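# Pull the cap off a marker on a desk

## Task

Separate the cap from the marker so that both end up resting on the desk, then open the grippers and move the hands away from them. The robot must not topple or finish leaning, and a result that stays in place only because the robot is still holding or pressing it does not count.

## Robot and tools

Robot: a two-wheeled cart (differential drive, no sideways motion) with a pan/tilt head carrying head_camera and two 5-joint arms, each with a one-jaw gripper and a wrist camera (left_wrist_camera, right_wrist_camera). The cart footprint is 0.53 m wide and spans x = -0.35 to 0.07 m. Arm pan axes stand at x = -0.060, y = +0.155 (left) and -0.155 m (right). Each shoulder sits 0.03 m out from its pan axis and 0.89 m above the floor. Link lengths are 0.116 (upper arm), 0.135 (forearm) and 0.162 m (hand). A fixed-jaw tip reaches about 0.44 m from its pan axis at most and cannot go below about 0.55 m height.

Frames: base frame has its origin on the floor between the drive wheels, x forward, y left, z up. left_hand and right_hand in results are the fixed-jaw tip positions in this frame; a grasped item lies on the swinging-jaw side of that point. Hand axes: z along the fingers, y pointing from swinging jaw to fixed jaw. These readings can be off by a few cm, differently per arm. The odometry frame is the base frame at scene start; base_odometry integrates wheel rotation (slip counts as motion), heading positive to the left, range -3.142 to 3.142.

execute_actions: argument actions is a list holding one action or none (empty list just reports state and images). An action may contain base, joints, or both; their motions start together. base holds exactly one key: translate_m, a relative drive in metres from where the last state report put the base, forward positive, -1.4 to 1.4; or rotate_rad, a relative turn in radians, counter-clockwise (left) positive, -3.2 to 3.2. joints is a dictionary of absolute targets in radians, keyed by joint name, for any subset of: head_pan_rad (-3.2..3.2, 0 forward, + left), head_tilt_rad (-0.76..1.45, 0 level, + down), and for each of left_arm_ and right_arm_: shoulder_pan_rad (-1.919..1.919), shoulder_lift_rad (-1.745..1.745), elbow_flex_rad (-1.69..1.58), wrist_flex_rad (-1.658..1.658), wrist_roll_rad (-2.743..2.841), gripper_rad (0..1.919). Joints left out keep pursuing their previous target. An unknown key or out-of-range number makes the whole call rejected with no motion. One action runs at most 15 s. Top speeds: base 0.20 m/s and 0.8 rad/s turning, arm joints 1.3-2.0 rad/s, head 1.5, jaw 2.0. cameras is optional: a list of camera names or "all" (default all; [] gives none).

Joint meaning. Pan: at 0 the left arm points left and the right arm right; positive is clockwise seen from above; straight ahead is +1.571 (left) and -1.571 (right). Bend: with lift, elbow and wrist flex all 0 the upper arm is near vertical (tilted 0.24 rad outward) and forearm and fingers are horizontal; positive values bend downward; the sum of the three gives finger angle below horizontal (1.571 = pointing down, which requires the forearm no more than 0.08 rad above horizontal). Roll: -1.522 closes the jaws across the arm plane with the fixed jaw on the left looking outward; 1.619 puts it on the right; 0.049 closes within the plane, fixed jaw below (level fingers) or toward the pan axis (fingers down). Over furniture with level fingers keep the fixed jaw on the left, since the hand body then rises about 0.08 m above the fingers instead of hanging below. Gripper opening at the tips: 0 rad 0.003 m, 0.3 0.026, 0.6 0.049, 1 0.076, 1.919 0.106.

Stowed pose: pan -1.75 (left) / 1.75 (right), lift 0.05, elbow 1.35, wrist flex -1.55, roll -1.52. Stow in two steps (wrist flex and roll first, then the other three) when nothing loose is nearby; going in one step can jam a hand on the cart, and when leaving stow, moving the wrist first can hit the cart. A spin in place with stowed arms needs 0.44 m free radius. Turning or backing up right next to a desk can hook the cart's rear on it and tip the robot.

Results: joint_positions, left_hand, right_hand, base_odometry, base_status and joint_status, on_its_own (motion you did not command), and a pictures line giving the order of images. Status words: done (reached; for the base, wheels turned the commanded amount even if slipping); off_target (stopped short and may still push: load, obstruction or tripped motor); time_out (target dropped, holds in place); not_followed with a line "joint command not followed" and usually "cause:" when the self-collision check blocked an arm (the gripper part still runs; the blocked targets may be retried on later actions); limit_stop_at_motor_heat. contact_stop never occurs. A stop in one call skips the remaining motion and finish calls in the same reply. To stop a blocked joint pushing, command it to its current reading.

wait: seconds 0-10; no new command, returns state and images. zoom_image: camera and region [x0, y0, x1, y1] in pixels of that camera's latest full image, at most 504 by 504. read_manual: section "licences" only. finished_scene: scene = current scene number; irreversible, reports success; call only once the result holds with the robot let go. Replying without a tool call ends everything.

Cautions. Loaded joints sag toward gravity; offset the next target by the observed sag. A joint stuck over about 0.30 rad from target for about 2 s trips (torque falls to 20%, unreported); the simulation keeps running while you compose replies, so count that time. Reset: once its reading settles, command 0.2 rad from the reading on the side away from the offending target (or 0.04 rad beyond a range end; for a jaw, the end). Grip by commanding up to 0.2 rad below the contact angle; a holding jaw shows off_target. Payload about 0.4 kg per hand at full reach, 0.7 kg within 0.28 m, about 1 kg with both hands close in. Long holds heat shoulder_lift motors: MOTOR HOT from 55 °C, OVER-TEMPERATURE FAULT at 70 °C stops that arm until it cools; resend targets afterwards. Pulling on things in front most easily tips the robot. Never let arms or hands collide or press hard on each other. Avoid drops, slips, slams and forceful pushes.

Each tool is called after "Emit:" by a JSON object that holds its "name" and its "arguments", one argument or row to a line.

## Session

Emit:
{"name": "execute_actions", "arguments": {
  "actions": [
    {"joints":{"head_tilt_rad":0.4,"head_pan_rad":1.5}}
  ]
}}

Emit:
{"name": "execute_actions", "arguments": {
  "actions": [
    {"joints":{"head_pan_rad":-1.0}}
  ],
  "cameras": ["head_camera"]
}}

Scene clock: 1.80 s.
base_odometry: x=+0.000 y=+0.000 heading=+0.000 (m, m, rad; odometry frame)
base_status: not commanded
joint_positions: head_pan_rad=+1.490 head_tilt_rad=+0.393 left_arm_shoulder_pan_rad=-1.776 left_arm_shoulder_lift_rad=+0.076 left_arm_elbow_flex_rad=+1.337 left_arm_wrist_flex_rad=-1.583 left_arm_wrist_roll_rad=-1.528 left_arm_gripper_rad=+1.920 right_arm_shoulder_pan_rad=+1.763 right_arm_shoulder_lift_rad=+0.065 right_arm_elbow_flex_rad=+1.364 right_arm_wrist_flex_rad=-1.491 right_arm_wrist_roll_rad=-1.530 right_arm_gripper_rad=+1.920
joint_status: all done
left_hand: x=-0.3046 y=+0.0961 z=+0.8987 quat_wxyz=(-0.081, -0.641, -0.064, +0.760) (m; base frame)
right_hand: x=-0.3069 y=-0.1149 z=+0.8815 quat_wxyz=(-0.067, +0.681, -0.068, -0.726) (m; base frame)
pictures: head_camera, left_wrist_camera, right_wrist_camera
Images, in order (width x height): head_camera 644x476, left_wrist_camera 644x476, right_wrist_camera 644x476.

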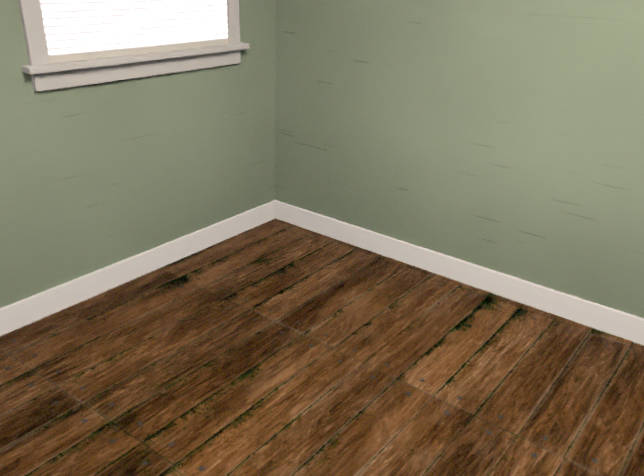

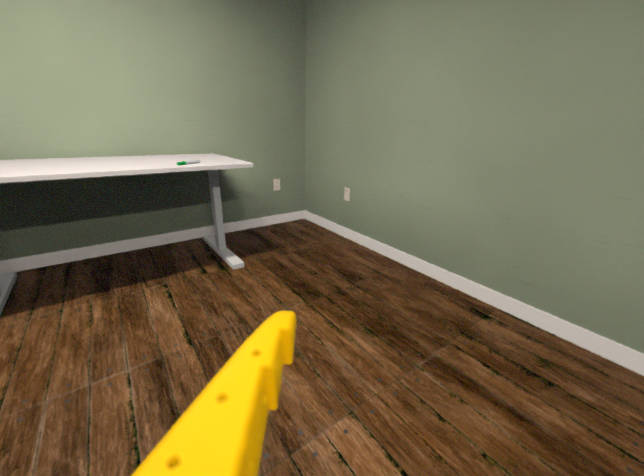

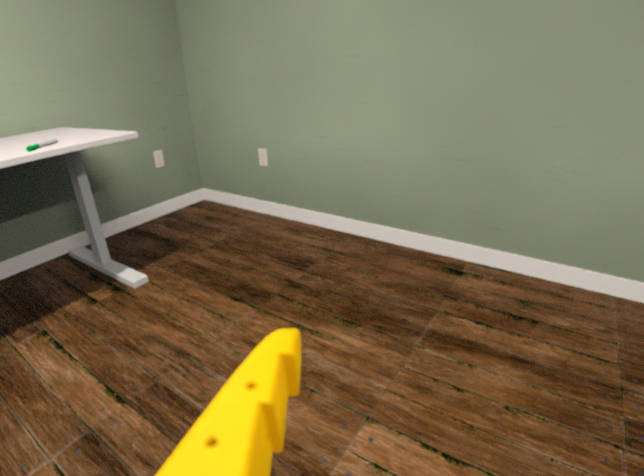

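Scene clock: 4.27 s.
base_odometry: x=+0.000 y=+0.000 heading=+0.000 (m, m, rad; odometry frame)
base_status: not commanded
joint_positions: head_pan_rad=-0.990 head_tilt_rad=+0.393 left_arm_shoulder_pan_rad=-1.776 left_arm_shoulder_lift_rad=+0.076 left_arm_elbow_flex_rad=+1.337 left_arm_wrist_flex_rad=-1.583 left_arm_wrist_roll_rad=-1.528 left_arm_gripper_rad=+1.920 right_arm_shoulder_pan_rad=+1.763 right_arm_shoulder_lift_rad=+0.065 right_arm_elbow_flex_rad=+1.364 right_arm_wrist_flex_rad=-1.491 right_arm_wrist_roll_rad=-1.530 right_arm_gripper_rad=+1.920
joint_status: all done
left_hand: x=-0.3046 y=+0.0961 z=+0.8987 quat_wxyz=(-0.081, -0.641, -0.064, +0.760) (m; base frame)
right_hand: x=-0.3069 y=-0.1149 z=+0.8815 quat_wxyz=(-0.067, +0.681, -0.068, -0.726) (m; base frame)
pictures: head_camera
Images, in order (width x height): head_camera 644x476.

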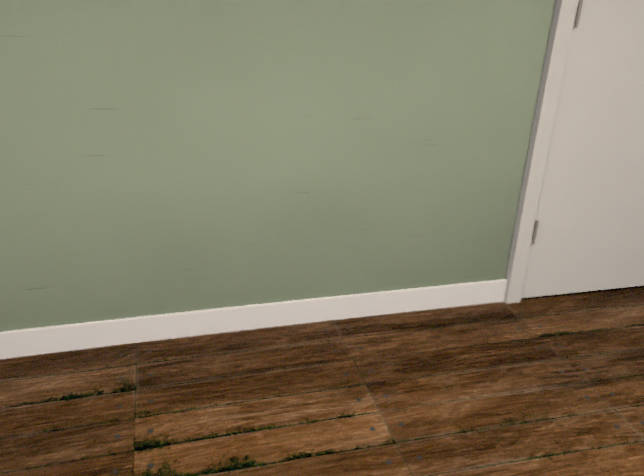

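Behind-right, about -2.65.

Emit:
{"name": "execute_actions", "arguments": {
  "actions": [
    {"base":{"rotate_rad":-2.65},"joints":{"head_pan_rad":0,"head_tilt_rad":0.3}}
  ],
  "cameras": ["head_camera"]
}}

Scene clock: 11.73 s.
base_odometry: x=-0.001 y=+0.000 heading=-2.649 (m, m, rad; odometry frame)
base_status: done
joint_positions: head_pan_rad=-0.010 head_tilt_rad=+0.313 left_arm_shoulder_pan_rad=-1.776 left_arm_shoulder_lift_rad=+0.076 left_arm_elbow_flex_rad=+1.337 left_arm_wrist_flex_rad=-1.583 left_arm_wrist_roll_rad=-1.528 left_arm_gripper_rad=+1.920 right_arm_shoulder_pan_rad=+1.763 right_arm_shoulder_lift_rad=+0.065 right_arm_elbow_flex_rad=+1.364 right_arm_wrist_flex_rad=-1.491 right_arm_wrist_roll_rad=-1.530 right_arm_gripper_rad=+1.920
joint_status: all done
left_hand: x=-0.3046 y=+0.0961 z=+0.8987 quat_wxyz=(-0.081, -0.641, -0.064, +0.760) (m; base frame)
right_hand: x=-0.3069 y=-0.1149 z=+0.8815 quat_wxyz=(-0.067, +0.681, -0.068, -0.726) (m; base frame)
pictures: head_camera
Images, in order (width x height): head_camera 644x476.

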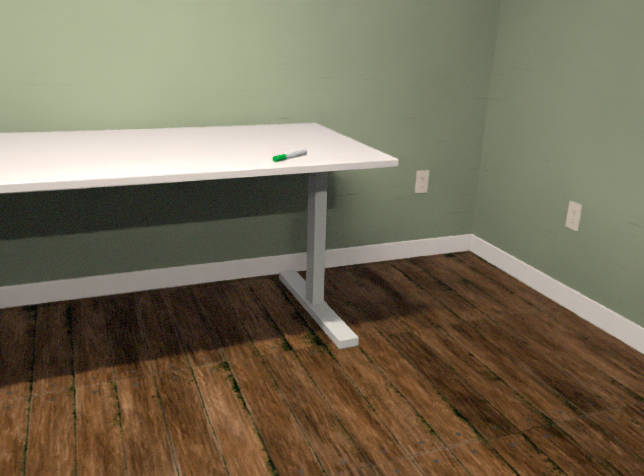

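Emit:
{"name": "execute_actions", "arguments": {
  "actions": [
    {"base":{"rotate_rad":0.25}}
  ],
  "cameras": []
}}

Emit:
{"name": "execute_actions", "arguments": {
  "actions": [
    {"base":{"translate_m":1.4},"joints":{"head_tilt_rad":0.65,"head_pan_rad":-0.3,"left_arm_shoulder_pan_rad":1.4,"left_arm_shoulder_lift_rad":-0.3,"left_arm_elbow_flex_rad":0.5,"right_arm_shoulder_pan_rad":-1.4,"right_arm_shoulder_lift_rad":-0.3,"right_arm_elbow_flex_rad":0.5}}
  ],
  "cameras": ["head_camera"]
}}

Scene clock: 19.43 s.
base_odometry: x=+0.000 y=+0.000 heading=-2.402 (m, m, rad; odometry frame)
base_status: done
joint_positions: head_pan_rad=-0.010 head_tilt_rad=+0.313 left_arm_shoulder_pan_rad=-1.776 left_arm_shoulder_lift_rad=+0.076 left_arm_elbow_flex_rad=+1.337 left_arm_wrist_flex_rad=-1.583 left_arm_wrist_roll_rad=-1.528 left_arm_gripper_rad=+1.920 right_arm_shoulder_pan_rad=+1.763 right_arm_shoulder_lift_rad=+0.065 right_arm_elbow_flex_rad=+1.364 right_arm_wrist_flex_rad=-1.491 right_arm_wrist_roll_rad=-1.530 right_arm_gripper_rad=+1.920
joint_status: not commanded
left_hand: x=-0.3046 y=+0.0961 z=+0.8987 quat_wxyz=(-0.081, -0.641, -0.064, +0.760) (m; base frame)
right_hand: x=-0.3069 y=-0.1149 z=+0.8815 quat_wxyz=(-0.067, +0.681, -0.068, -0.726) (m; base frame)
pictures: none
No camera images: the call's "cameras" was empty. Leave "cameras" out to get every camera's image.

Scene clock: 27.20 s.
base_odometry: x=-1.036 y=-0.942 heading=-2.401 (m, m, rad; odometry frame)
base_status: done
joint_positions: head_pan_rad=-0.290 head_tilt_rad=+0.644 left_arm_shoulder_pan_rad=+1.390 left_arm_shoulder_lift_rad=-0.272 left_arm_elbow_flex_rad=+0.534 left_arm_wrist_flex_rad=-1.583 left_arm_wrist_roll_rad=-1.528 left_arm_gripper_rad=+1.920 right_arm_shoulder_pan_rad=-1.390 right_arm_shoulder_lift_rad=-0.265 right_arm_elbow_flex_rad=+0.534 right_arm_wrist_flex_rad=-1.491 right_arm_wrist_roll_rad=-1.530 right_arm_gripper_rad=+1.920
joint_status: all done
left_hand: x=+0.1341 y=+0.1983 z=+1.1355 quat_wxyz=(+0.988, -0.011, +0.124, +0.093) (m; base frame)
right_hand: x=+0.1523 y=-0.1860 z=+1.1298 quat_wxyz=(+0.981, +0.016, +0.173, -0.085) (m; base frame)
pictures: head_camera
Images, in order (width x height): head_camera 644x476.

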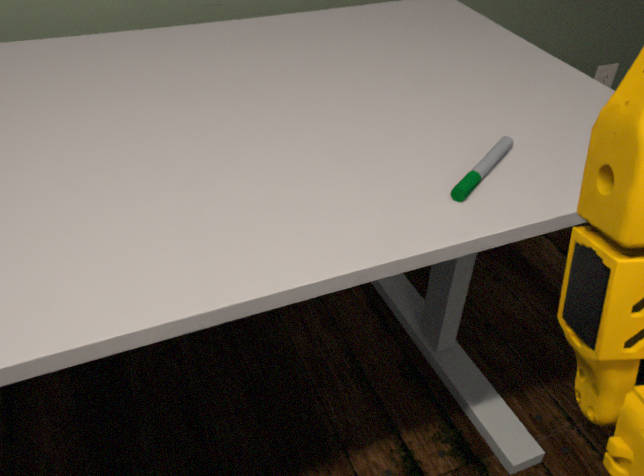

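Emit:
{"name": "execute_actions", "arguments": {
  "actions": [
    {"base":{"rotate_rad":-0.35},"joints":{"head_pan_rad":0}}
  ],
  "cameras": []
}}

Emit:
{"name": "execute_actions", "arguments": {
  "actions": [
    {"base":{"translate_m":0.3},"joints":{"head_tilt_rad":0.95}}
  ],
  "cameras": ["head_camera"]
}}

Scene clock: 32.47 s.
base_odometry: x=-1.036 y=-0.942 heading=-2.750 (m, m, rad; odometry frame)
base_status: done
joint_positions: head_pan_rad=-0.010 head_tilt_rad=+0.644 left_arm_shoulder_pan_rad=+1.390 left_arm_shoulder_lift_rad=-0.272 left_arm_elbow_flex_rad=+0.534 left_arm_wrist_flex_rad=-1.583 left_arm_wrist_roll_rad=-1.528 left_arm_gripper_rad=+1.920 right_arm_shoulder_pan_rad=-1.390 right_arm_shoulder_lift_rad=-0.265 right_arm_elbow_flex_rad=+0.534 right_arm_wrist_flex_rad=-1.491 right_arm_wrist_roll_rad=-1.530 right_arm_gripper_rad=+1.920
joint_status: all done
left_hand: x=+0.1341 y=+0.1983 z=+1.1355 quat_wxyz=(+0.988, -0.011, +0.124, +0.093) (m; base frame)
right_hand: x=+0.1523 y=-0.1860 z=+1.1298 quat_wxyz=(+0.981, +0.016, +0.173, -0.085) (m; base frame)
pictures: none
No camera images: the call's "cameras" was empty. Leave "cameras" out to get every camera's image.

Scene clock: 34.73 s.
base_odometry: x=-1.313 y=-1.056 heading=-2.752 (m, m, rad; odometry frame)
base_status: done
joint_positions: head_pan_rad=-0.010 head_tilt_rad=+0.945 left_arm_shoulder_pan_rad=+1.390 left_arm_shoulder_lift_rad=-0.274 left_arm_elbow_flex_rad=+0.534 left_arm_wrist_flex_rad=-1.583 left_arm_wrist_roll_rad=-1.528 left_arm_gripper_rad=+1.920 right_arm_shoulder_pan_rad=-1.390 right_arm_shoulder_lift_rad=-0.266 right_arm_elbow_flex_rad=+0.534 right_arm_wrist_flex_rad=-1.491 right_arm_wrist_roll_rad=-1.530 right_arm_gripper_rad=+1.920
joint_status: all done
left_hand: x=+0.1337 y=+0.1983 z=+1.1357 quat_wxyz=(+0.988, -0.011, +0.124, +0.093) (m; base frame)
right_hand: x=+0.1520 y=-0.1860 z=+1.1301 quat_wxyz=(+0.981, +0.016, +0.172, -0.085) (m; base frame)
pictures: head_camera
Images, in order (width x height): head_camera 644x476.

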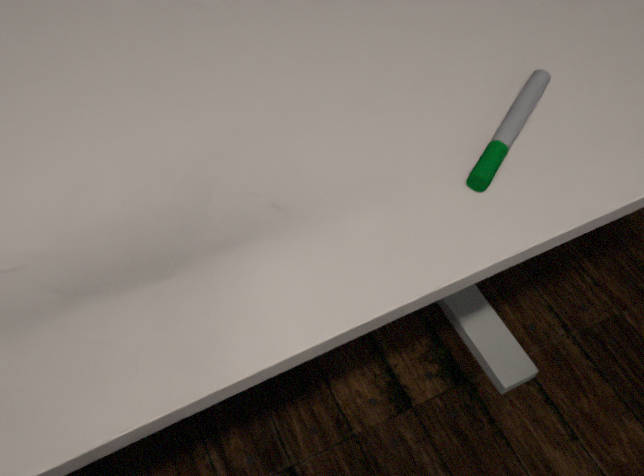

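Emit:
{"name": "execute_actions", "arguments": {
  "actions": [
    {"base":{"rotate_rad":0.3},"joints":{"right_arm_shoulder_pan_rad":-1.2,"right_arm_shoulder_lift_rad":0.9,"right_arm_elbow_flex_rad":-0.5,"right_arm_wrist_flex_rad":0.3,"right_arm_wrist_roll_rad":-1.87,"right_arm_gripper_rad":0.7}}
  ],
  "cameras": []
}}

Emit:
{"name": "execute_actions", "arguments": {
  "actions": [
    {"base":{"translate_m":0.1},"joints":{"head_tilt_rad":1.0,"head_pan_rad":-0.4}}
  ],
  "cameras": ["head_camera","right_wrist_camera"]
}}

Scene clock: 54.30 s.
base_odometry: x=-1.313 y=-1.055 heading=-2.453 (m, m, rad; odometry frame)
base_status: done
joint_positions: head_pan_rad=-0.010 head_tilt_rad=+0.945 left_arm_shoulder_pan_rad=+1.390 left_arm_shoulder_lift_rad=-0.274 left_arm_elbow_flex_rad=+0.534 left_arm_wrist_flex_rad=-1.583 left_arm_wrist_roll_rad=-1.528 left_arm_gripper_rad=+1.920 right_arm_shoulder_pan_rad=-1.212 right_arm_shoulder_lift_rad=+0.927 right_arm_elbow_flex_rad=-0.461 right_arm_wrist_flex_rad=+0.297 right_arm_wrist_roll_rad=-1.863 right_arm_gripper_rad=+0.711
joint_status: all done
left_hand: x=+0.1337 y=+0.1983 z=+1.1357 quat_wxyz=(+0.988, -0.011, +0.124, +0.093) (m; base frame)
right_hand: x=+0.2963 y=-0.2809 z=+0.7740 quat_wxyz=(+0.393, +0.315, +0.864, -0.004) (m; base frame)
pictures: none
No camera images: the call's "cameras" was empty. Leave "cameras" out to get every camera's image.

Scene clock: 55.73 s.
base_odometry: x=-1.391 y=-1.119 heading=-2.452 (m, m, rad; odometry frame)
base_status: done
joint_positions: head_pan_rad=-0.390 head_tilt_rad=+0.995 left_arm_shoulder_pan_rad=+1.390 left_arm_shoulder_lift_rad=-0.274 left_arm_elbow_flex_rad=+0.534 left_arm_wrist_flex_rad=-1.583 left_arm_wrist_roll_rad=-1.528 left_arm_gripper_rad=+1.920 right_arm_shoulder_pan_rad=-1.210 right_arm_shoulder_lift_rad=+0.927 right_arm_elbow_flex_rad=-0.463 right_arm_wrist_flex_rad=+0.297 right_arm_wrist_roll_rad=-1.863 right_arm_gripper_rad=+0.711
joint_status: all done
left_hand: x=+0.1337 y=+0.1983 z=+1.1357 quat_wxyz=(+0.988, -0.011, +0.124, +0.093) (m; base frame)
right_hand: x=+0.2963 y=-0.2815 z=+0.7743 quat_wxyz=(+0.394, +0.316, +0.863, -0.004) (m; base frame)
pictures: head_camera, right_wrist_camera
Images, in order (width x height): head_camera 644x476, right_wrist_camera 644x476.

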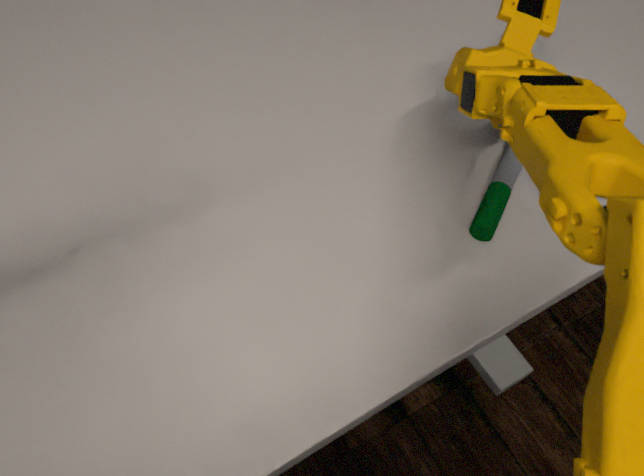

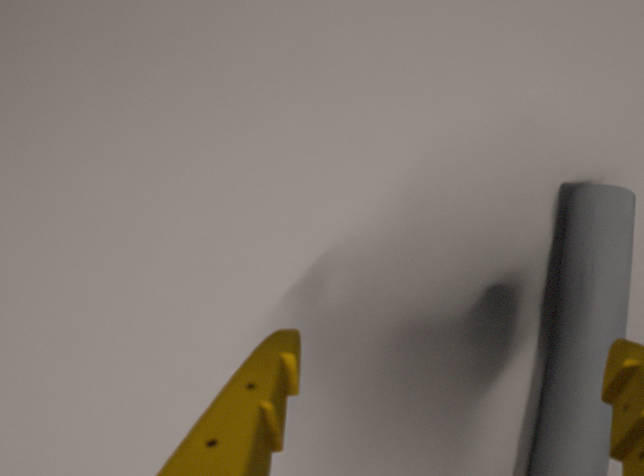

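Emit:
{"name": "execute_actions", "arguments": {
  "actions": [
    {"joints":{"right_arm_shoulder_pan_rad":-1.1,"right_arm_shoulder_lift_rad":0.8,"right_arm_elbow_flex_rad":-0.42,"right_arm_wrist_flex_rad":0.65,"right_arm_wrist_roll_rad":-1.85}}
  ],
  "cameras": ["right_wrist_camera"]
}}

Scene clock: 60.83 s.
base_odometry: x=-1.391 y=-1.119 heading=-2.452 (m, m, rad; odometry frame)
base_status: not commanded
joint_positions: head_pan_rad=-0.390 head_tilt_rad=+0.995 left_arm_shoulder_pan_rad=+1.390 left_arm_shoulder_lift_rad=-0.274 left_arm_elbow_flex_rad=+0.534 left_arm_wrist_flex_rad=-1.583 left_arm_wrist_roll_rad=-1.528 left_arm_gripper_rad=+1.920 right_arm_shoulder_pan_rad=-1.111 right_arm_shoulder_lift_rad=+0.869 right_arm_elbow_flex_rad=-0.414 right_arm_wrist_flex_rad=+0.647 right_arm_wrist_roll_rad=-1.857 right_arm_gripper_rad=+0.711
joint_status: all done
left_hand: x=+0.1337 y=+0.1983 z=+1.1357 quat_wxyz=(+0.988, -0.011, +0.124, +0.093) (m; base frame)
right_hand: x=+0.2411 y=-0.2961 z=+0.7485 quat_wxyz=(+0.232, +0.377, +0.897, -0.015) (m; base frame)
pictures: right_wrist_camera
Images, in order (width x height): right_wrist_camera 644x476.

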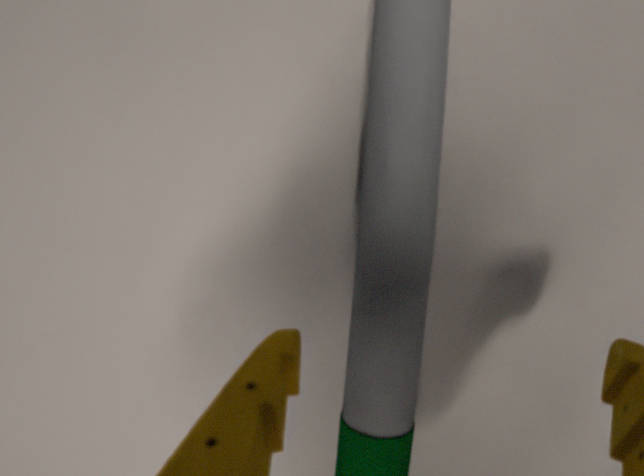

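Emit:
{"name": "execute_actions", "arguments": {
  "actions": [
    {"joints":{"right_arm_shoulder_lift_rad":1.05,"right_arm_elbow_flex_rad":-0.55,"right_arm_wrist_flex_rad":0.5,"right_arm_shoulder_pan_rad":-1.08}}
  ],
  "cameras": ["right_wrist_camera"]
}}

Scene clock: 64.60 s.
base_odometry: x=-1.391 y=-1.119 heading=-2.452 (m, m, rad; odometry frame)
base_status: not commanded
joint_positions: head_pan_rad=-0.390 head_tilt_rad=+0.995 left_arm_shoulder_pan_rad=+1.390 left_arm_shoulder_lift_rad=-0.274 left_arm_elbow_flex_rad=+0.534 left_arm_wrist_flex_rad=-1.583 left_arm_wrist_roll_rad=-1.528 left_arm_gripper_rad=+1.920 right_arm_shoulder_pan_rad=-1.091 right_arm_shoulder_lift_rad=+1.068 right_arm_elbow_flex_rad=-0.518 right_arm_wrist_flex_rad=+0.511 right_arm_wrist_roll_rad=-1.857 right_arm_gripper_rad=+0.711
joint_status: all done
left_hand: x=+0.1337 y=+0.1983 z=+1.1357 quat_wxyz=(+0.988, -0.011, +0.124, +0.093) (m; base frame)
right_hand: x=+0.2455 y=-0.3059 z=+0.7186 quat_wxyz=(+0.252, +0.384, +0.888, -0.018) (m; base frame)
pictures: right_wrist_camera
Images, in order (width x height): right_wrist_camera 644x476.

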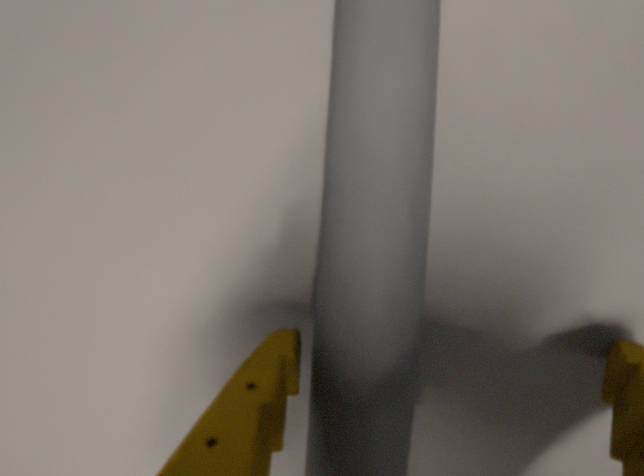

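Emit:
{"name": "execute_actions", "arguments": {
  "actions": [
    {"joints":{"right_arm_gripper_rad":0.02}}
  ],
  "cameras": []
}}

Emit:
{"name": "execute_actions", "arguments": {
  "actions": [
    {"joints":{"right_arm_shoulder_lift_rad":0.85,"right_arm_elbow_flex_rad":-0.68,"right_arm_wrist_flex_rad":-0.3,"right_arm_wrist_roll_rad":-2.74,"right_arm_shoulder_pan_rad":-1.84,"left_arm_shoulder_pan_rad":1.65,"left_arm_gripper_rad":0.8,"left_arm_shoulder_lift_rad":0.87,"left_arm_elbow_flex_rad":-0.68,"left_arm_wrist_flex_rad":-0.35,"left_arm_wrist_roll_rad":0.049,"head_tilt_rad":0.6,"head_pan_rad":0}}
  ],
  "cameras": ["head_camera","left_wrist_camera"]
}}

Scene clock: 70.63 s.
base_odometry: x=-1.391 y=-1.119 heading=-2.452 (m, m, rad; odometry frame)
base_status: not commanded
joint_positions: head_pan_rad=-0.390 head_tilt_rad=+0.995 left_arm_shoulder_pan_rad=+1.390 left_arm_shoulder_lift_rad=-0.274 left_arm_elbow_flex_rad=+0.534 left_arm_wrist_flex_rad=-1.583 left_arm_wrist_roll_rad=-1.528 left_arm_gripper_rad=+1.920 right_arm_shoulder_pan_rad=-1.089 right_arm_shoulder_lift_rad=+1.074 right_arm_elbow_flex_rad=-0.523 right_arm_wrist_flex_rad=+0.509 right_arm_wrist_roll_rad=-1.857 right_arm_gripper_rad=+0.206
joint_status: right_arm_gripper_rad off_target (ended at +0.206, target +0.020)
left_hand: x=+0.1337 y=+0.1983 z=+1.1357 quat_wxyz=(+0.988, -0.011, +0.124, +0.093) (m; base frame)
right_hand: x=+0.2454 y=-0.3064 z=+0.7178 quat_wxyz=(+0.251, +0.384, +0.888, -0.018) (m; base frame)
pictures: none
No camera images: the call's "cameras" was empty. Leave "cameras" out to get every camera's image.

Scene clock: 72.60 s.
base_odometry: x=-1.391 y=-1.119 heading=-2.452 (m, m, rad; odometry frame)
base_status: not commanded
joint_positions: head_pan_rad=-0.010 head_tilt_rad=+0.614 left_arm_shoulder_pan_rad=+1.640 left_arm_shoulder_lift_rad=+0.897 left_arm_elbow_flex_rad=-0.637 left_arm_wrist_flex_rad=-0.352 left_arm_wrist_roll_rad=+0.041 left_arm_gripper_rad=+0.811 right_arm_shoulder_pan_rad=-1.831 right_arm_shoulder_lift_rad=+0.926 right_arm_elbow_flex_rad=-0.639 right_arm_wrist_flex_rad=-0.282 right_arm_wrist_roll_rad=-2.733 right_arm_gripper_rad=+0.206
joint_status: all done
left_hand: x=+0.3671 y=+0.1251 z=+0.9199 quat_wxyz=(+0.506, -0.458, +0.494, -0.539) (m; base frame)
right_hand: x=+0.3534 y=-0.0418 z=+0.9129 quat_wxyz=(+0.523, +0.324, +0.630, +0.474) (m; base frame)
pictures: head_camera, left_wrist_camera
Images, in order (width x height): head_camera 644x476, left_wrist_camera 644x476.

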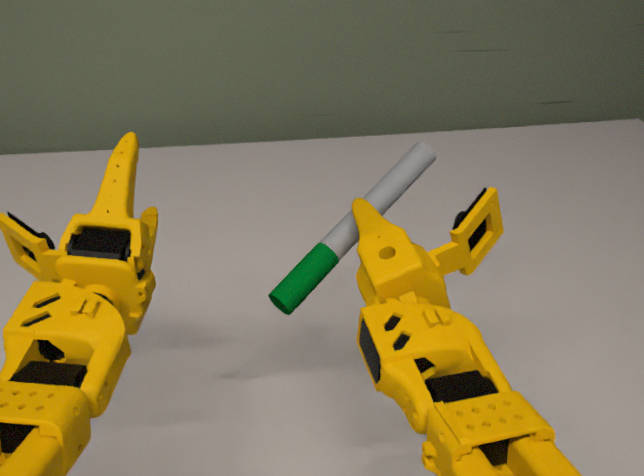

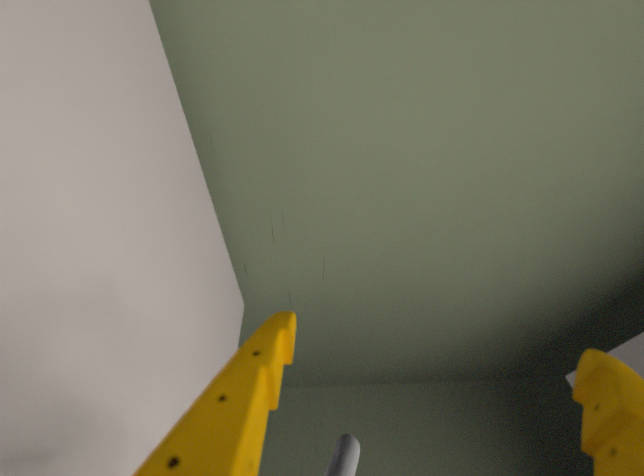

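Emit:
{"name": "execute_actions", "arguments": {
  "actions": [
    {"joints":{"left_arm_shoulder_lift_rad":0.5,"left_arm_elbow_flex_rad":-0.03,"left_arm_wrist_flex_rad":-0.3,"left_arm_shoulder_pan_rad":1.78}}
  ],
  "cameras": ["head_camera","left_wrist_camera"]
}}

Scene clock: 78.53 s.
base_odometry: x=-1.391 y=-1.119 heading=-2.452 (m, m, rad; odometry frame)
base_status: not commanded
joint_positions: head_pan_rad=-0.010 head_tilt_rad=+0.614 left_arm_shoulder_pan_rad=+1.770 left_arm_shoulder_lift_rad=+0.553 left_arm_elbow_flex_rad=-0.024 left_arm_wrist_flex_rad=-0.302 left_arm_wrist_roll_rad=+0.041 left_arm_gripper_rad=+0.811 right_arm_shoulder_pan_rad=-1.831 right_arm_shoulder_lift_rad=+0.926 right_arm_elbow_flex_rad=-0.639 right_arm_wrist_flex_rad=-0.282 right_arm_wrist_roll_rad=-2.733 right_arm_gripper_rad=+0.206
joint_status: all done
left_hand: x=+0.3193 y=+0.0779 z=+0.8676 quat_wxyz=(+0.396, -0.493, +0.608, -0.480) (m; base frame)
right_hand: x=+0.3534 y=-0.0418 z=+0.9129 quat_wxyz=(+0.523, +0.324, +0.630, +0.474) (m; base frame)
pictures: head_camera, left_wrist_camera
Images, in order (width x height): head_camera 644x476, left_wrist_camera 644x476.

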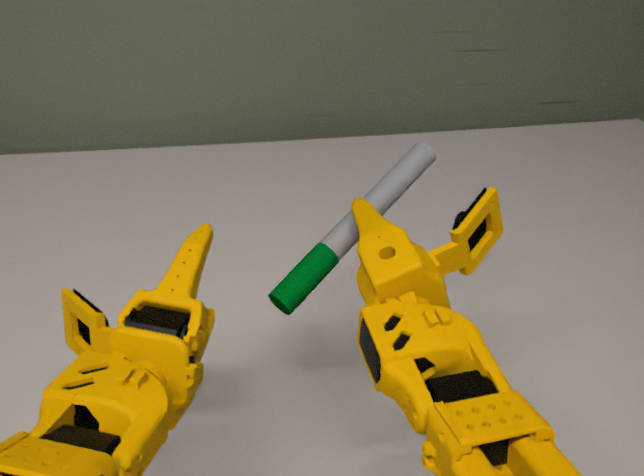

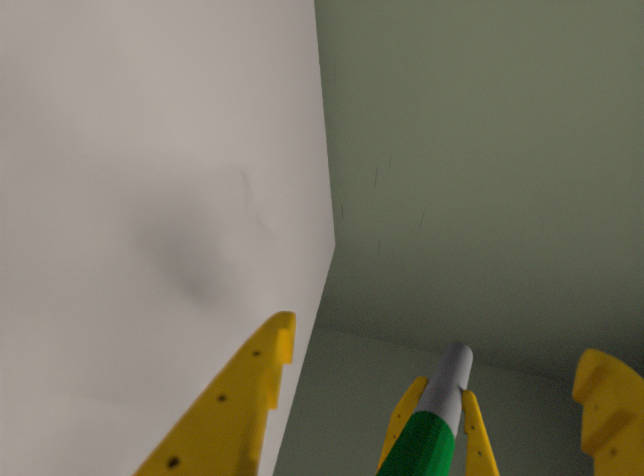

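Height okay. Swing in both.

Emit:
{"name": "execute_actions", "arguments": {
  "actions": [
    {"joints":{"left_arm_shoulder_pan_rad":1.9,"right_arm_shoulder_pan_rad":-1.9}}
  ],
  "cameras": ["head_camera","left_wrist_camera"]
}}

Scene clock: 81.50 s.
base_odometry: x=-1.391 y=-1.119 heading=-2.452 (m, m, rad; odometry frame)
base_status: not commanded
joint_positions: head_pan_rad=-0.010 head_tilt_rad=+0.614 left_arm_shoulder_pan_rad=+1.884 left_arm_shoulder_lift_rad=+0.553 left_arm_elbow_flex_rad=-0.024 left_arm_wrist_flex_rad=-0.302 left_arm_wrist_roll_rad=+0.041 left_arm_gripper_rad=+0.811 right_arm_shoulder_pan_rad=-1.890 right_arm_shoulder_lift_rad=+0.926 right_arm_elbow_flex_rad=-0.639 right_arm_wrist_flex_rad=-0.282 right_arm_wrist_roll_rad=-2.733 right_arm_gripper_rad=+0.206
joint_status: all done
joint sent to its limit — the command would take left_arm_shoulder_pan_rad past its upper limit, so that joint was sent only as far as its limit.
left_hand: x=+0.3081 y=+0.0355 z=+0.8676 quat_wxyz=(+0.368, -0.458, +0.635, -0.502) (m; base frame)
right_hand: x=+0.3461 y=-0.0179 z=+0.9129 quat_wxyz=(+0.509, +0.306, +0.639, +0.489) (m; base frame)
pictures: head_camera, left_wrist_camera
Images, in order (width x height): head_camera 644x476, left_wrist_camera 644x476.

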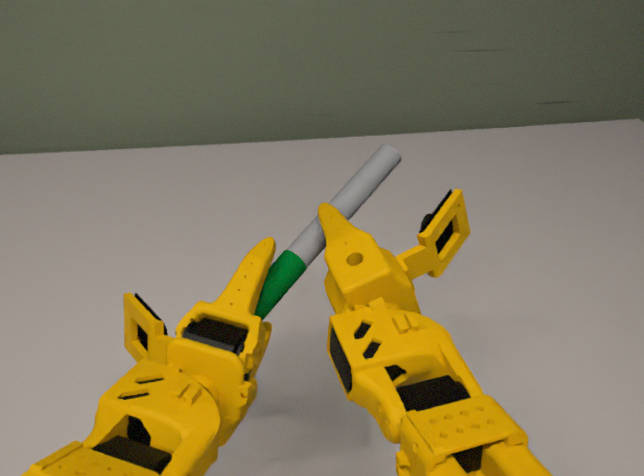

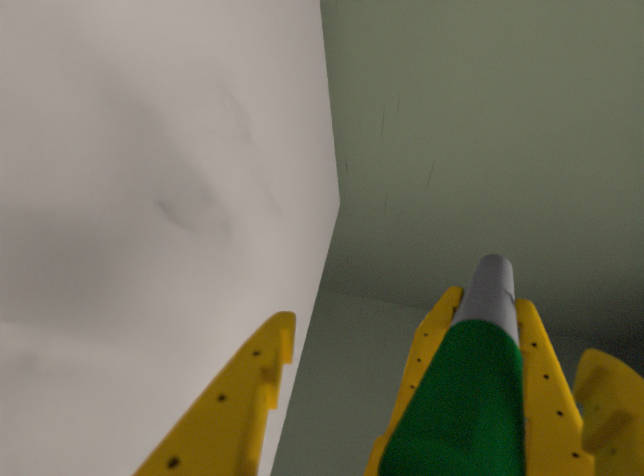

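Emit:
{"name": "execute_actions", "arguments": {
  "actions": [
    {"joints":{"left_arm_wrist_flex_rad":-0.43,"left_arm_gripper_rad":0.05}}
  ],
  "cameras": []
}}

Emit:
{"name": "execute_actions", "arguments": {
  "actions": [
    {"joints":{"left_arm_shoulder_pan_rad":1.72,"right_arm_shoulder_pan_rad":-1.78,"left_arm_shoulder_lift_rad":0.25,"left_arm_elbow_flex_rad":0.4,"left_arm_wrist_flex_rad":-0.6}}
  ],
  "cameras": ["head_camera"]
}}

Scene clock: 88.70 s.
base_odometry: x=-1.391 y=-1.119 heading=-2.452 (m, m, rad; odometry frame)
base_status: not commanded
joint_positions: head_pan_rad=-0.010 head_tilt_rad=+0.614 left_arm_shoulder_pan_rad=+1.884 left_arm_shoulder_lift_rad=+0.535 left_arm_elbow_flex_rad=-0.024 left_arm_wrist_flex_rad=-0.421 left_arm_wrist_roll_rad=+0.041 left_arm_gripper_rad=+0.064 right_arm_shoulder_pan_rad=-1.890 right_arm_shoulder_lift_rad=+0.926 right_arm_elbow_flex_rad=-0.639 right_arm_wrist_flex_rad=-0.282 right_arm_wrist_roll_rad=-2.733 right_arm_gripper_rad=+0.206
joint_status: all done
left_hand: x=+0.3121 y=+0.0342 z=+0.8930 quat_wxyz=(+0.399, -0.432, +0.598, -0.544) (m; base frame)
right_hand: x=+0.3461 y=-0.0179 z=+0.9129 quat_wxyz=(+0.509, +0.306, +0.639, +0.489) (m; base frame)
pictures: none
No camera images: the call's "cameras" was empty. Leave "cameras" out to get every camera's image.

Scene clock: 89.77 s.
base_odometry: x=-1.391 y=-1.119 heading=-2.452 (m, m, rad; odometry frame)
base_status: not commanded
joint_positions: head_pan_rad=-0.010 head_tilt_rad=+0.614 left_arm_shoulder_pan_rad=+1.730 left_arm_shoulder_lift_rad=+0.297 left_arm_elbow_flex_rad=+0.406 left_arm_wrist_flex_rad=-0.584 left_arm_wrist_roll_rad=+0.041 left_arm_gripper_rad=+0.061 right_arm_shoulder_pan_rad=-1.789 right_arm_shoulder_lift_rad=+0.926 right_arm_elbow_flex_rad=-0.639 right_arm_wrist_flex_rad=-0.282 right_arm_wrist_roll_rad=-2.733 right_arm_gripper_rad=+0.206
joint_status: all done
left_hand: x=+0.2903 y=+0.0982 z=+0.8835 quat_wxyz=(+0.433, -0.483, +0.571, -0.504) (m; base frame)
right_hand: x=+0.3579 y=-0.0597 z=+0.9129 quat_wxyz=(+0.533, +0.338, +0.623, +0.462) (m; base frame)
pictures: head_camera
Images, in order (width x height): head_camera 644x476.

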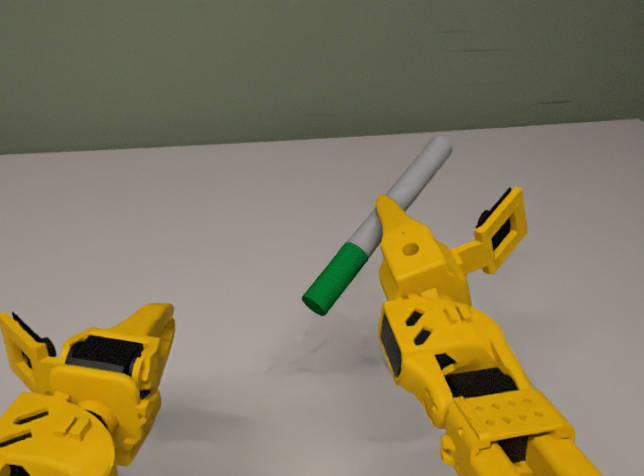

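Emit:
{"name": "execute_actions", "arguments": {
  "actions": [
    {"joints":{"left_arm_wrist_roll_rad":-1.52,"left_arm_gripper_rad":0.9,"left_arm_shoulder_pan_rad":1.88,"left_arm_shoulder_lift_rad":0.0,"left_arm_elbow_flex_rad":0.75,"left_arm_wrist_flex_rad":-0.75,"right_arm_shoulder_pan_rad":-1.9}}
  ],
  "cameras": ["head_camera","left_wrist_camera"]
}}

Scene clock: 99.97 s.
base_odometry: x=-1.391 y=-1.119 heading=-2.452 (m, m, rad; odometry frame)
base_status: not commanded
joint_positions: head_pan_rad=-0.010 head_tilt_rad=+0.614 left_arm_shoulder_pan_rad=+1.870 left_arm_shoulder_lift_rad=+0.038 left_arm_elbow_flex_rad=+0.754 left_arm_wrist_flex_rad=-0.733 left_arm_wrist_roll_rad=-1.511 left_arm_gripper_rad=+0.888 right_arm_shoulder_pan_rad=-1.891 right_arm_shoulder_lift_rad=+0.926 right_arm_elbow_flex_rad=-0.639 right_arm_wrist_flex_rad=-0.282 right_arm_wrist_roll_rad=-2.733 right_arm_gripper_rad=+0.206
joint_status: all done
left_hand: x=+0.2494 y=+0.0676 z=+0.9034 quat_wxyz=(+0.678, +0.105, +0.720, -0.106) (m; base frame)
right_hand: x=+0.3459 y=-0.0173 z=+0.9129 quat_wxyz=(+0.509, +0.305, +0.639, +0.489) (m; base frame)
pictures: head_camera, left_wrist_camera
Images, in order (width x height): head_camera 644x476, left_wrist_camera 644x476.

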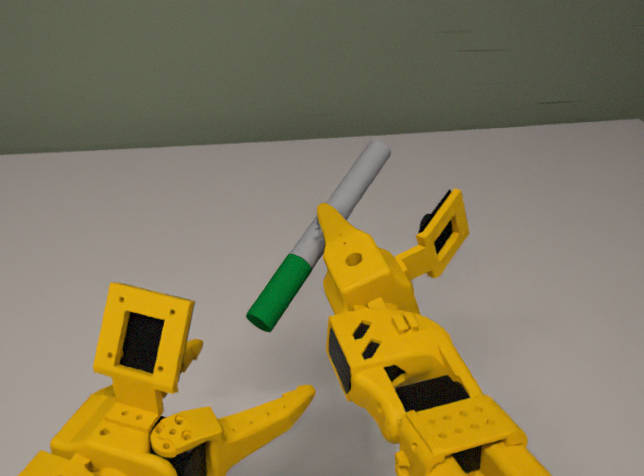

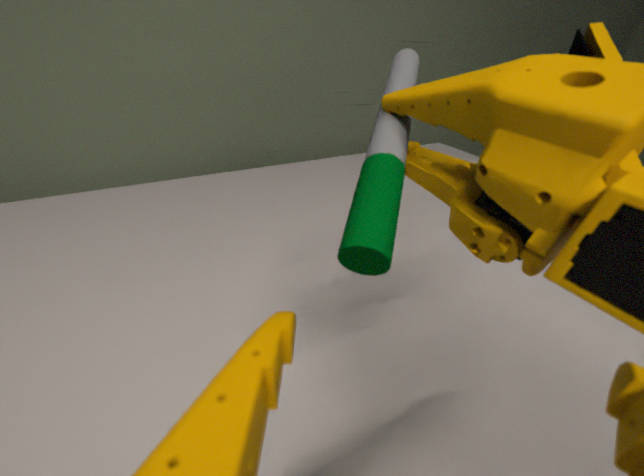

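Emit:
{"name": "execute_actions", "arguments": {
  "actions": [
    {"joints":{"left_arm_gripper_rad":0.55,"left_arm_shoulder_lift_rad":0.35,"left_arm_elbow_flex_rad":0.15,"left_arm_wrist_flex_rad":-0.5}}
  ],
  "cameras": ["head_camera","left_wrist_camera"]
}}

Scene clock: 105.60 s.
base_odometry: x=-1.391 y=-1.119 heading=-2.452 (m, m, rad; odometry frame)
base_status: not commanded
joint_positions: head_pan_rad=-0.010 head_tilt_rad=+0.614 left_arm_shoulder_pan_rad=+1.870 left_arm_shoulder_lift_rad=+0.367 left_arm_elbow_flex_rad=+0.191 left_arm_wrist_flex_rad=-0.503 left_arm_wrist_roll_rad=-1.511 left_arm_gripper_rad=+0.562 right_arm_shoulder_pan_rad=-1.891 right_arm_shoulder_lift_rad=+0.926 right_arm_elbow_flex_rad=-0.639 right_arm_wrist_flex_rad=-0.282 right_arm_wrist_roll_rad=-2.733 right_arm_gripper_rad=+0.206
joint_status: all done
left_hand: x=+0.3000 y=+0.0520 z=+0.9127 quat_wxyz=(+0.679, +0.104, +0.719, -0.106) (m; base frame)
right_hand: x=+0.3459 y=-0.0173 z=+0.9129 quat_wxyz=(+0.509, +0.305, +0.639, +0.489) (m; base frame)
pictures: head_camera, left_wrist_camera
Images, in order (width x height): head_camera 644x476, left_wrist_camera 644x476.

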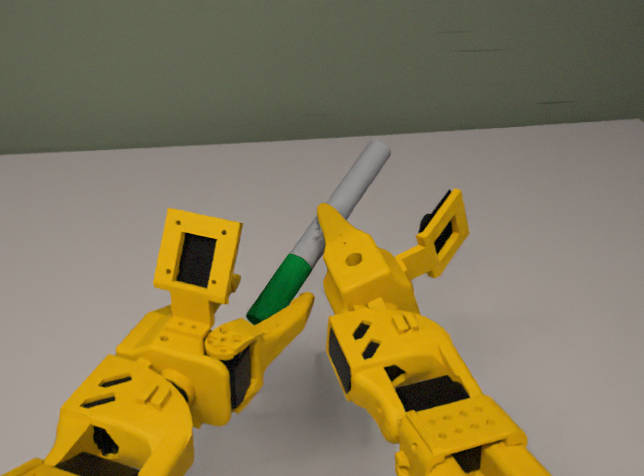

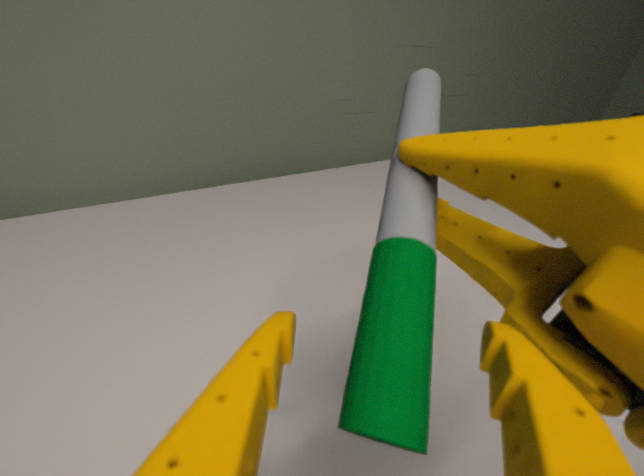

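Emit:
{"name": "execute_actions", "arguments": {
  "actions": [
    {"joints":{"left_arm_gripper_rad":0.03}}
  ],
  "cameras": ["left_wrist_camera"]
}}

Scene clock: 108.57 s.
base_odometry: x=-1.391 y=-1.119 heading=-2.452 (m, m, rad; odometry frame)
base_status: not commanded
joint_positions: head_pan_rad=-0.010 head_tilt_rad=+0.614 left_arm_shoulder_pan_rad=+1.879 left_arm_shoulder_lift_rad=+0.367 left_arm_elbow_flex_rad=+0.183 left_arm_wrist_flex_rad=-0.503 left_arm_wrist_roll_rad=-1.511 left_arm_gripper_rad=+0.043 right_arm_shoulder_pan_rad=-1.893 right_arm_shoulder_lift_rad=+0.926 right_arm_elbow_flex_rad=-0.639 right_arm_wrist_flex_rad=-0.282 right_arm_wrist_roll_rad=-2.733 right_arm_gripper_rad=+0.206
joint_status: all done
left_hand: x=+0.2996 y=+0.0485 z=+0.9149 quat_wxyz=(+0.681, +0.107, +0.716, -0.110) (m; base frame)
right_hand: x=+0.3457 y=-0.0167 z=+0.9129 quat_wxyz=(+0.508, +0.305, +0.640, +0.489) (m; base frame)
pictures: left_wrist_camera
Images, in order (width x height): left_wrist_camera 644x476.

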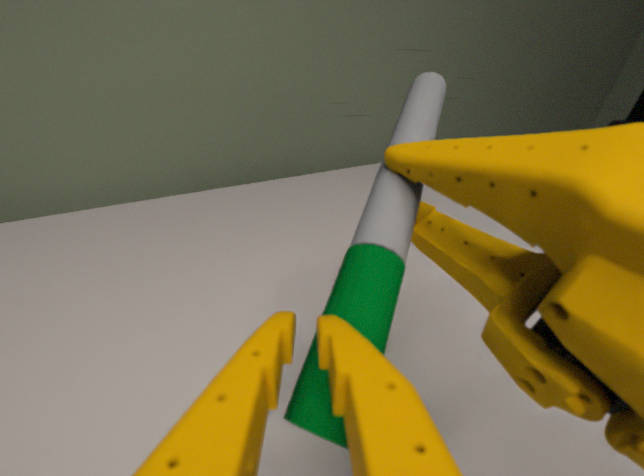

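Jaws above the cap; lower 2 cm.

Emit:
{"name": "execute_actions", "arguments": {
  "actions": [
    {"joints":{"left_arm_gripper_rad":0.5,"left_arm_shoulder_pan_rad":1.84}}
  ],
  "cameras": []
}}

Emit:
{"name": "execute_actions", "arguments": {
  "actions": [
    {"joints":{"left_arm_wrist_flex_rad":-0.36}}
  ],
  "cameras": []
}}

Emit:
{"name": "execute_actions", "arguments": {
  "actions": [
    {"joints":{"left_arm_gripper_rad":0.03}}
  ],
  "cameras": ["left_wrist_camera"]
}}

Scene clock: 113.93 s.
base_odometry: x=-1.391 y=-1.119 heading=-2.452 (m, m, rad; odometry frame)
base_status: not commanded
joint_positions: head_pan_rad=-0.010 head_tilt_rad=+0.614 left_arm_shoulder_pan_rad=+1.847 left_arm_shoulder_lift_rad=+0.367 left_arm_elbow_flex_rad=+0.183 left_arm_wrist_flex_rad=-0.503 left_arm_wrist_roll_rad=-1.511 left_arm_gripper_rad=+0.487 right_arm_shoulder_pan_rad=-1.893 right_arm_shoulder_lift_rad=+0.926 right_arm_elbow_flex_rad=-0.639 right_arm_wrist_flex_rad=-0.282 right_arm_wrist_roll_rad=-2.733 right_arm_gripper_rad=+0.206
joint_status: all done
left_hand: x=+0.3029 y=+0.0602 z=+0.9149 quat_wxyz=(+0.683, +0.096, +0.717, -0.099) (m; base frame)
right_hand: x=+0.3457 y=-0.0167 z=+0.9129 quat_wxyz=(+0.508, +0.305, +0.640, +0.489) (m; base frame)
pictures: none
No camera images: the call's "cameras" was empty. Leave "cameras" out to get every camera's image.

Scene clock: 114.73 s.
base_odometry: x=-1.391 y=-1.119 heading=-2.452 (m, m, rad; odometry frame)
base_status: not commanded
joint_positions: head_pan_rad=-0.010 head_tilt_rad=+0.614 left_arm_shoulder_pan_rad=+1.847 left_arm_shoulder_lift_rad=+0.367 left_arm_elbow_flex_rad=+0.183 left_arm_wrist_flex_rad=-0.361 left_arm_wrist_roll_rad=-1.511 left_arm_gripper_rad=+0.488 right_arm_shoulder_pan_rad=-1.893 right_arm_shoulder_lift_rad=+0.926 right_arm_elbow_flex_rad=-0.639 right_arm_wrist_flex_rad=-0.282 right_arm_wrist_roll_rad=-2.733 right_arm_gripper_rad=+0.206
joint_status: all done
left_hand: x=+0.3003 y=+0.0609 z=+0.8924 quat_wxyz=(+0.631, +0.102, +0.764, -0.091) (m; base frame)
right_hand: x=+0.3457 y=-0.0167 z=+0.9129 quat_wxyz=(+0.508, +0.305, +0.640, +0.489) (m; base frame)
pictures: none
No camera images: the call's "cameras" was empty. Leave "cameras" out to get every camera's image.

Scene clock: 115.50 s.
base_odometry: x=-1.391 y=-1.119 heading=-2.452 (m, m, rad; odometry frame)
base_status: not commanded
joint_positions: head_pan_rad=-0.010 head_tilt_rad=+0.614 left_arm_shoulder_pan_rad=+1.847 left_arm_shoulder_lift_rad=+0.375 left_arm_elbow_flex_rad=+0.183 left_arm_wrist_flex_rad=-0.360 left_arm_wrist_roll_rad=-1.511 left_arm_gripper_rad=+0.045 right_arm_shoulder_pan_rad=-1.896 right_arm_shoulder_lift_rad=+0.916 right_arm_elbow_flex_rad=-0.644 right_arm_wrist_flex_rad=-0.287 right_arm_wrist_roll_rad=-2.736 right_arm_gripper_rad=+0.206
joint_status: all done
left_hand: x=+0.3002 y=+0.0609 z=+0.8895 quat_wxyz=(+0.627, +0.102, +0.767, -0.091) (m; base frame)
right_hand: x=+0.3451 y=-0.0155 z=+0.9186 quat_wxyz=(+0.511, +0.302, +0.634, +0.496) (m; base frame)
pictures: left_wrist_camera
Images, in order (width x height): left_wrist_camera 644x476.

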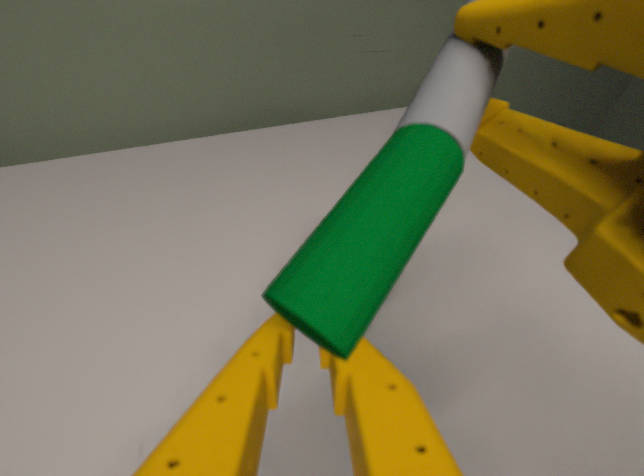

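Emit:
{"name": "execute_actions", "arguments": {
  "actions": [
    {"joints":{"left_arm_shoulder_pan_rad":1.7,"left_arm_wrist_roll_rad":0.049,"left_arm_gripper_rad":0.6,"left_arm_shoulder_lift_rad":0.47,"left_arm_elbow_flex_rad":0.0,"left_arm_wrist_flex_rad":-0.38}}
  ],
  "cameras": []
}}

Emit:
{"name": "execute_actions", "arguments": {
  "actions": [
    {"joints":{"left_arm_shoulder_pan_rad":1.89}}
  ],
  "cameras": ["head_camera","left_wrist_camera"]
}}

Scene clock: 122.53 s.
base_odometry: x=-1.391 y=-1.119 heading=-2.452 (m, m, rad; odometry frame)
base_status: not commanded
joint_positions: head_pan_rad=-0.010 head_tilt_rad=+0.614 left_arm_shoulder_pan_rad=+1.709 left_arm_shoulder_lift_rad=+0.490 left_arm_elbow_flex_rad=+0.039 left_arm_wrist_flex_rad=-0.365 left_arm_wrist_roll_rad=+0.041 left_arm_gripper_rad=+0.588 right_arm_shoulder_pan_rad=-1.896 right_arm_shoulder_lift_rad=+0.916 right_arm_elbow_flex_rad=-0.645 right_arm_wrist_flex_rad=-0.287 right_arm_wrist_roll_rad=-2.736 right_arm_gripper_rad=+0.206
joint_status: all done
left_hand: x=+0.3205 y=+0.1017 z=+0.8825 quat_wxyz=(+0.426, -0.499, +0.577, -0.486) (m; base frame)
right_hand: x=+0.3452 y=-0.0155 z=+0.9191 quat_wxyz=(+0.512, +0.302, +0.633, +0.496) (m; base frame)
pictures: none
No camera images: the call's "cameras" was empty. Leave "cameras" out to get every camera's image.

Scene clock: 123.37 s.
base_odometry: x=-1.391 y=-1.119 heading=-2.452 (m, m, rad; odometry frame)
base_status: not commanded
joint_positions: head_pan_rad=-0.010 head_tilt_rad=+0.614 left_arm_shoulder_pan_rad=+1.879 left_arm_shoulder_lift_rad=+0.490 left_arm_elbow_flex_rad=+0.039 left_arm_wrist_flex_rad=-0.365 left_arm_wrist_roll_rad=+0.041 left_arm_gripper_rad=+0.588 right_arm_shoulder_pan_rad=-1.896 right_arm_shoulder_lift_rad=+0.916 right_arm_elbow_flex_rad=-0.645 right_arm_wrist_flex_rad=-0.287 right_arm_wrist_roll_rad=-2.736 right_arm_gripper_rad=+0.206
joint_status: all done
left_hand: x=+0.3060 y=+0.0380 z=+0.8825 quat_wxyz=(+0.384, -0.448, +0.618, -0.521) (m; base frame)
right_hand: x=+0.3452 y=-0.0155 z=+0.9191 quat_wxyz=(+0.512, +0.302, +0.633, +0.496) (m; base frame)
pictures: head_camera, left_wrist_camera
Images, in order (width x height): head_camera 644x476, left_wrist_camera 644x476.

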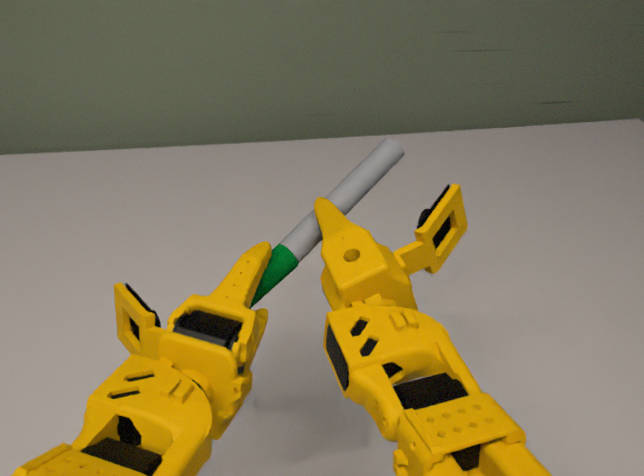

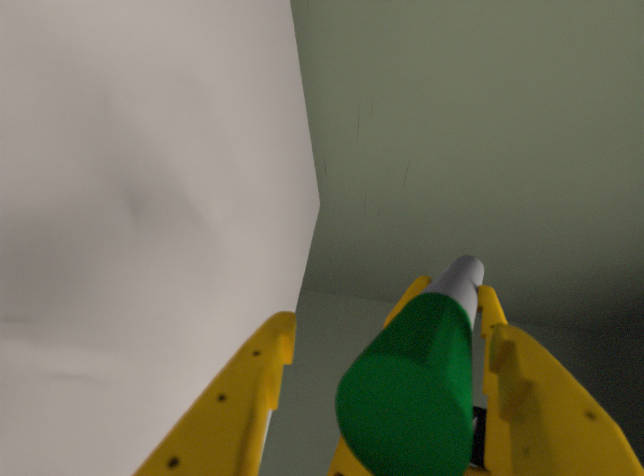

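Emit:
{"name": "execute_actions", "arguments": {
  "actions": [
    {"joints":{"left_arm_gripper_rad":0.05,"left_arm_wrist_flex_rad":-0.43}}
  ],
  "cameras": ["left_wrist_camera"]
}}

Scene clock: 126.23 s.
base_odometry: x=-1.391 y=-1.119 heading=-2.452 (m, m, rad; odometry frame)
base_status: not commanded
joint_positions: head_pan_rad=-0.010 head_tilt_rad=+0.614 left_arm_shoulder_pan_rad=+1.879 left_arm_shoulder_lift_rad=+0.481 left_arm_elbow_flex_rad=+0.007 left_arm_wrist_flex_rad=-0.432 left_arm_wrist_roll_rad=+0.047 left_arm_gripper_rad=+0.221 right_arm_shoulder_pan_rad=-1.891 right_arm_shoulder_lift_rad=+0.916 right_arm_elbow_flex_rad=-0.644 right_arm_wrist_flex_rad=-0.287 right_arm_wrist_roll_rad=-2.742 right_arm_gripper_rad=+0.206
joint_status: left_arm_gripper_rad off_target (ended at +0.221, target +0.050); the others done
left_hand: x=+0.3103 y=+0.0366 z=+0.9054 quat_wxyz=(+0.406, -0.428, +0.587, -0.554) (m; base frame)
right_hand: x=+0.3458 y=-0.0174 z=+0.9186 quat_wxyz=(+0.511, +0.305, +0.632, +0.496) (m; base frame)
pictures: left_wrist_camera
Images, in order (width x height): left_wrist_camera 644x476.

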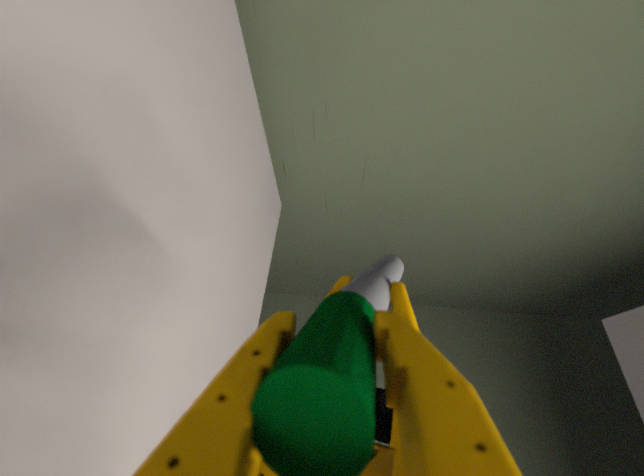

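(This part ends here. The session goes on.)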